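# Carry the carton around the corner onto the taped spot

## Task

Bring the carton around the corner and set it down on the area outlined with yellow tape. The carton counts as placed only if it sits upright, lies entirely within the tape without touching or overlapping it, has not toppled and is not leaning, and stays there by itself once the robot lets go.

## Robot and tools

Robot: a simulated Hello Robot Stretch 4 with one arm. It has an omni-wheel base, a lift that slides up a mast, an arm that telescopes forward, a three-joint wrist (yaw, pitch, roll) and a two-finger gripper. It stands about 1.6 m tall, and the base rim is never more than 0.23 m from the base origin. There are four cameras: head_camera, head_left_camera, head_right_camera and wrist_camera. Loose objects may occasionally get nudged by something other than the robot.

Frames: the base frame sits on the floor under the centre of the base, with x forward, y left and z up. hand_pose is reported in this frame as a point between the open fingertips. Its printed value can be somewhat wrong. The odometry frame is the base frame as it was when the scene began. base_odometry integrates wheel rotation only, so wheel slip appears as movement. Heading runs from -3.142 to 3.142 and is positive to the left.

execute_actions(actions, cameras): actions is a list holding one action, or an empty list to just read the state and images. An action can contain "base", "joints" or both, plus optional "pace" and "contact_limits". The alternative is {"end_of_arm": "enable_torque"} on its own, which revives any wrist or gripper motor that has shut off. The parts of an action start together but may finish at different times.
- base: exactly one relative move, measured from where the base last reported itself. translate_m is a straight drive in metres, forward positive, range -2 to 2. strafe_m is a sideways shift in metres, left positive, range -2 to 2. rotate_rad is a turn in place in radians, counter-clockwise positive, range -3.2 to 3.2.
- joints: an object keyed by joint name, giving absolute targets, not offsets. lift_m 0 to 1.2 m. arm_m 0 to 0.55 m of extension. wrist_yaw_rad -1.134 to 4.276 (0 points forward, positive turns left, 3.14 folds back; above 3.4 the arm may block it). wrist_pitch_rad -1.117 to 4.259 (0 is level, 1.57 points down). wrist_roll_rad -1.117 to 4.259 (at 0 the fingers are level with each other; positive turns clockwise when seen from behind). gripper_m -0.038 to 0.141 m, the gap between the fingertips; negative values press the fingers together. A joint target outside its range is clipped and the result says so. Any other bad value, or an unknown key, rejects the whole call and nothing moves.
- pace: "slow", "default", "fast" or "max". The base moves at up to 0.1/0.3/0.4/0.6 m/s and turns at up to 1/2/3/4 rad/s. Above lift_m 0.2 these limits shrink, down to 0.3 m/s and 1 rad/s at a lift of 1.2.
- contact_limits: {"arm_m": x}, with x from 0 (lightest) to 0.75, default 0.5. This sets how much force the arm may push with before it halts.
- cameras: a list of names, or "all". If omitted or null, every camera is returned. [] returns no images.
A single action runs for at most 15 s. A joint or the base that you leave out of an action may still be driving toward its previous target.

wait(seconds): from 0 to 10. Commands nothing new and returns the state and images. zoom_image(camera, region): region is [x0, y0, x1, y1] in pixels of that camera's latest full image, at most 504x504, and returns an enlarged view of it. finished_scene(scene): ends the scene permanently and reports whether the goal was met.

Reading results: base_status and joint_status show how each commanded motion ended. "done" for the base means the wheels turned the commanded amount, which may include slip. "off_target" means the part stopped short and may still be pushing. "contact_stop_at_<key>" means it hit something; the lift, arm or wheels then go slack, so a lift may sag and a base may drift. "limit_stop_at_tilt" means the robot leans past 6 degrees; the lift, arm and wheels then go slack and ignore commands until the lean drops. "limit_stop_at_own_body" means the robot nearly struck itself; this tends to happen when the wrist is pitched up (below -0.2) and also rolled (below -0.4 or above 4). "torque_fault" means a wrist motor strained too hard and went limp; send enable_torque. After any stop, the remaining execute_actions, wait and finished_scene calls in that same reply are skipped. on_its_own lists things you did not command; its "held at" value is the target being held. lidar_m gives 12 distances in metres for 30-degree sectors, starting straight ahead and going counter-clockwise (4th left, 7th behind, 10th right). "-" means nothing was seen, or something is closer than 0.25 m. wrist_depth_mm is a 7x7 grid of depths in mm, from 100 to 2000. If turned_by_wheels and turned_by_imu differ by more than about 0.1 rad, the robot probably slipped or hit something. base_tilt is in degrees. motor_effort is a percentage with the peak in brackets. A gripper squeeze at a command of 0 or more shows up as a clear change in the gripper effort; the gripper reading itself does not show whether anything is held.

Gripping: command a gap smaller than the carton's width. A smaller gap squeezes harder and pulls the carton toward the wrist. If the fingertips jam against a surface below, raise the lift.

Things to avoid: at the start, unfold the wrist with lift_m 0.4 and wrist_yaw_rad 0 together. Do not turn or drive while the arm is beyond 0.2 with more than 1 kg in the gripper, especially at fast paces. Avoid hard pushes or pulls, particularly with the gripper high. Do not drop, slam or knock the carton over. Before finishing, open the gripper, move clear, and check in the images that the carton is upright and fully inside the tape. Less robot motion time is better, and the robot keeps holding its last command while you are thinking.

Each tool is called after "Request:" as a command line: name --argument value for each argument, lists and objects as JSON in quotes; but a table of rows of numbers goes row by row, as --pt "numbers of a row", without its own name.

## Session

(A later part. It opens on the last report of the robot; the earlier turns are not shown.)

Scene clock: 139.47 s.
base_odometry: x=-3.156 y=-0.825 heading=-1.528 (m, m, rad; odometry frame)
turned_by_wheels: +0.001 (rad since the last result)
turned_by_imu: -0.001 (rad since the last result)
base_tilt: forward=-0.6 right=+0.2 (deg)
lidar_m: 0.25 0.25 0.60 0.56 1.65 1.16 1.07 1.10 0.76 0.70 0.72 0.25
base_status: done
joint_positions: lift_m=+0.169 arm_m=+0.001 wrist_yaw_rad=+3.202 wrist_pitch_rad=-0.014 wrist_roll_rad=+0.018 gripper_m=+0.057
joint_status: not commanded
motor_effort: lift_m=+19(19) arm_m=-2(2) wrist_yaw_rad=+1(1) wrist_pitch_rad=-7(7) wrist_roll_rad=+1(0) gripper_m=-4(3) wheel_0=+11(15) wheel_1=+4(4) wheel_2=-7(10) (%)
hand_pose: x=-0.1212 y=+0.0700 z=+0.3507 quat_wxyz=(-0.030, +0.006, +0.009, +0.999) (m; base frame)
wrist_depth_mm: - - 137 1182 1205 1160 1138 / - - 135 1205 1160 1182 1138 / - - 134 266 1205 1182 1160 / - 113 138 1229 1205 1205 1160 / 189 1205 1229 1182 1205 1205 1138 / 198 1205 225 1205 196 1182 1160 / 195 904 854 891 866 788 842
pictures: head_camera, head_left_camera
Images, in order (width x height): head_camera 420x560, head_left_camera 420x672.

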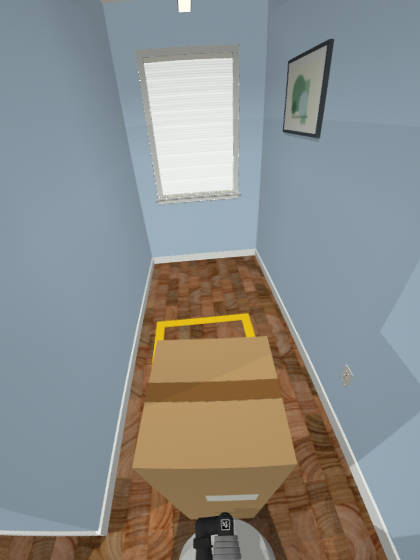

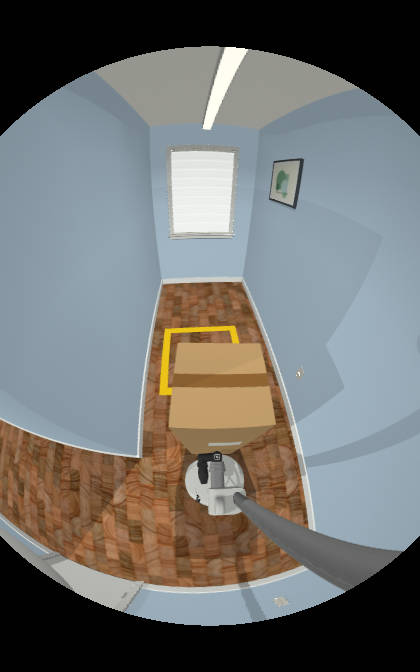

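Request:
execute_actions --actions '[{"base":{"rotate_rad":0.07},"pace":"slow"}]' --cameras '[]'

Request:
execute_actions --actions '[{"base":{"translate_m":0.72},"pace":"slow"}]' --cameras '[]'

Request:
execute_actions --actions '[{"base":{"translate_m":-0.4}}]' --cameras '["head_camera","head_left_camera","head_right_camera"]'

Scene clock: 148.30 s.
base_odometry: x=-3.156 y=-0.825 heading=-1.458 (m, m, rad; odometry frame)
turned_by_wheels: +0.070 (rad since the last result)
turned_by_imu: +0.070 (rad since the last result)
base_tilt: forward=-0.4 right=+0.2 (deg)
lidar_m: 0.25 0.25 0.58 0.71 1.54 1.13 1.08 1.03 0.74 0.70 0.74 0.25
base_status: done
joint_positions: lift_m=+0.169 arm_m=+0.001 wrist_yaw_rad=+3.202 wrist_pitch_rad=-0.014 wrist_roll_rad=+0.018 gripper_m=+0.057
joint_status: not commanded
motor_effort: lift_m=+19(19) arm_m=-2(2) wrist_yaw_rad=+1(2) wrist_pitch_rad=-8(7) wrist_roll_rad=+0(0) gripper_m=-4(2) wheel_0=+0(11) wheel_1=+2(5) wheel_2=-2(8) (%)
hand_pose: x=-0.1212 y=+0.0700 z=+0.3507 quat_wxyz=(-0.030, +0.006, +0.009, +0.999) (m; base frame)
wrist_depth_mm: - - 137 1205 1182 1138 1098 / - - 135 1182 1182 1138 1118 / - - 134 266 1182 1118 1098 / - 113 138 1205 1182 1160 1098 / 189 1229 1255 1205 1160 1160 1098 / 198 1229 225 1182 196 1118 1098 / 194 904 831 878 866 788 854
pictures: none
No camera images: the call's "cameras" was empty. Leave "cameras" out to get every camera's image.

Scene clock: 156.77 s.
base_odometry: x=-3.075 y=-1.540 heading=-1.458 (m, m, rad; odometry frame)
turned_by_wheels: +0.000 (rad since the last result)
turned_by_imu: -0.003 (rad since the last result)
base_tilt: forward=-0.6 right=+0.0 (deg)
lidar_m: 0.25 0.25 0.57 0.55 0.59 1.87 1.77 1.02 0.74 0.68 0.74 0.25
base_status: done
joint_positions: lift_m=+0.169 arm_m=+0.001 wrist_yaw_rad=+3.202 wrist_pitch_rad=-0.014 wrist_roll_rad=+0.018 gripper_m=+0.057
joint_status: not commanded
motor_effort: lift_m=+19(19) arm_m=-2(1) wrist_yaw_rad=+1(2) wrist_pitch_rad=-7(8) wrist_roll_rad=+1(0) gripper_m=-3(3) wheel_0=+5(6) wheel_1=+2(7) wheel_2=-7(11) (%)
hand_pose: x=-0.1212 y=+0.0700 z=+0.3507 quat_wxyz=(-0.030, +0.006, +0.009, +0.999) (m; base frame)
wrist_depth_mm: - - 137 1921 1863 1756 1661 / - - 135 1863 1808 1756 1756 / - - 134 266 1863 1808 1808 / - 113 138 1863 1863 1863 1756 / 188 1255 1921 1863 1863 1808 1708 / 197 1255 224 1308 196 1229 1160 / 195 904 854 878 854 788 842
pictures: none
No camera images: the call's "cameras" was empty. Leave "cameras" out to get every camera's image.

Scene clock: 159.60 s.
base_odometry: x=-3.120 y=-1.143 heading=-1.458 (m, m, rad; odometry frame)
turned_by_wheels: +0.000 (rad since the last result)
turned_by_imu: +0.000 (rad since the last result)
base_tilt: forward=-0.7 right=+0.1 (deg)
lidar_m: 0.58 0.83 0.58 0.54 2.02 1.46 1.38 1.04 0.75 0.68 0.70 1.00
base_status: done
joint_positions: lift_m=+0.169 arm_m=+0.001 wrist_yaw_rad=+3.202 wrist_pitch_rad=-0.014 wrist_roll_rad=+0.018 gripper_m=+0.057
joint_status: not commanded
motor_effort: lift_m=+19(19) arm_m=-2(2) wrist_yaw_rad=+2(2) wrist_pitch_rad=-7(8) wrist_roll_rad=+1(1) gripper_m=-2(2) wheel_0=+0(5) wheel_1=+1(4) wheel_2=+0(9) (%)
hand_pose: x=-0.1212 y=+0.0700 z=+0.3507 quat_wxyz=(-0.030, +0.006, +0.009, +0.999) (m; base frame)
wrist_depth_mm: - - 137 1499 1464 1430 1397 / - - 135 1537 1464 1464 1366 / - - 134 266 1499 1464 1397 / - 113 138 1499 1499 1464 1397 / 189 1255 1537 1537 1464 1430 1397 / 197 1229 224 1281 196 1205 1160 / 195 904 831 891 866 798 842
pictures: head_camera, head_left_camera, head_right_camera
Images, in order (width x height): head_camera 420x560, head_left_camera 420x672, head_right_camera 420x672.

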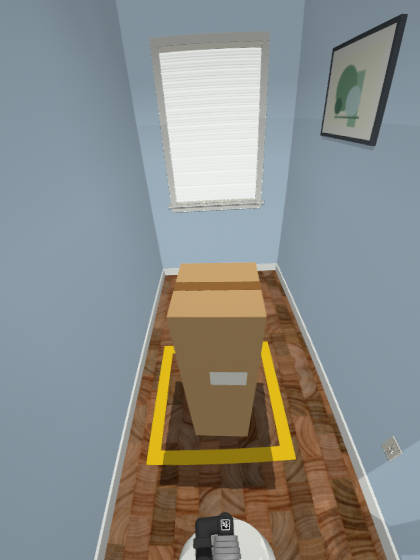

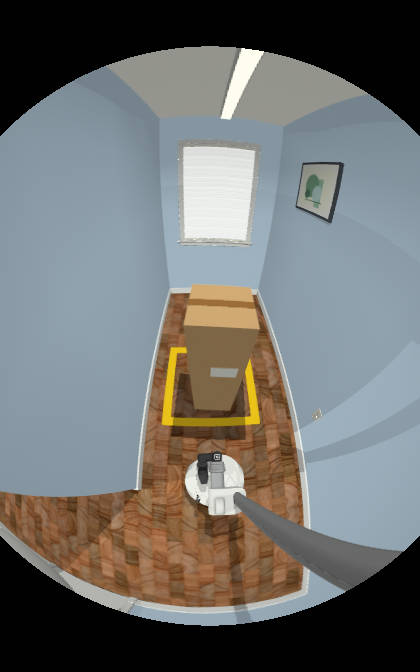

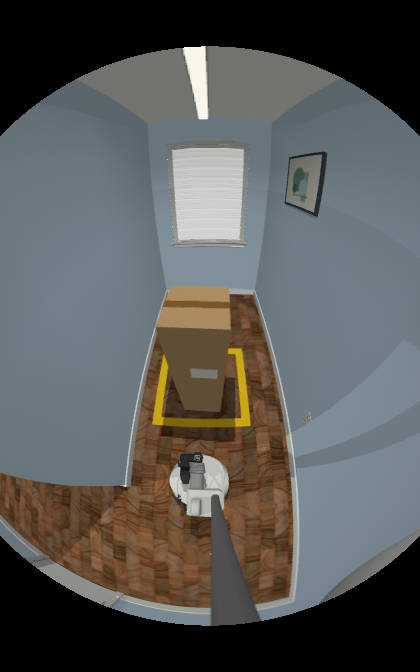

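Request:
finished_scene --scene 1

The scene is finished: the task was done.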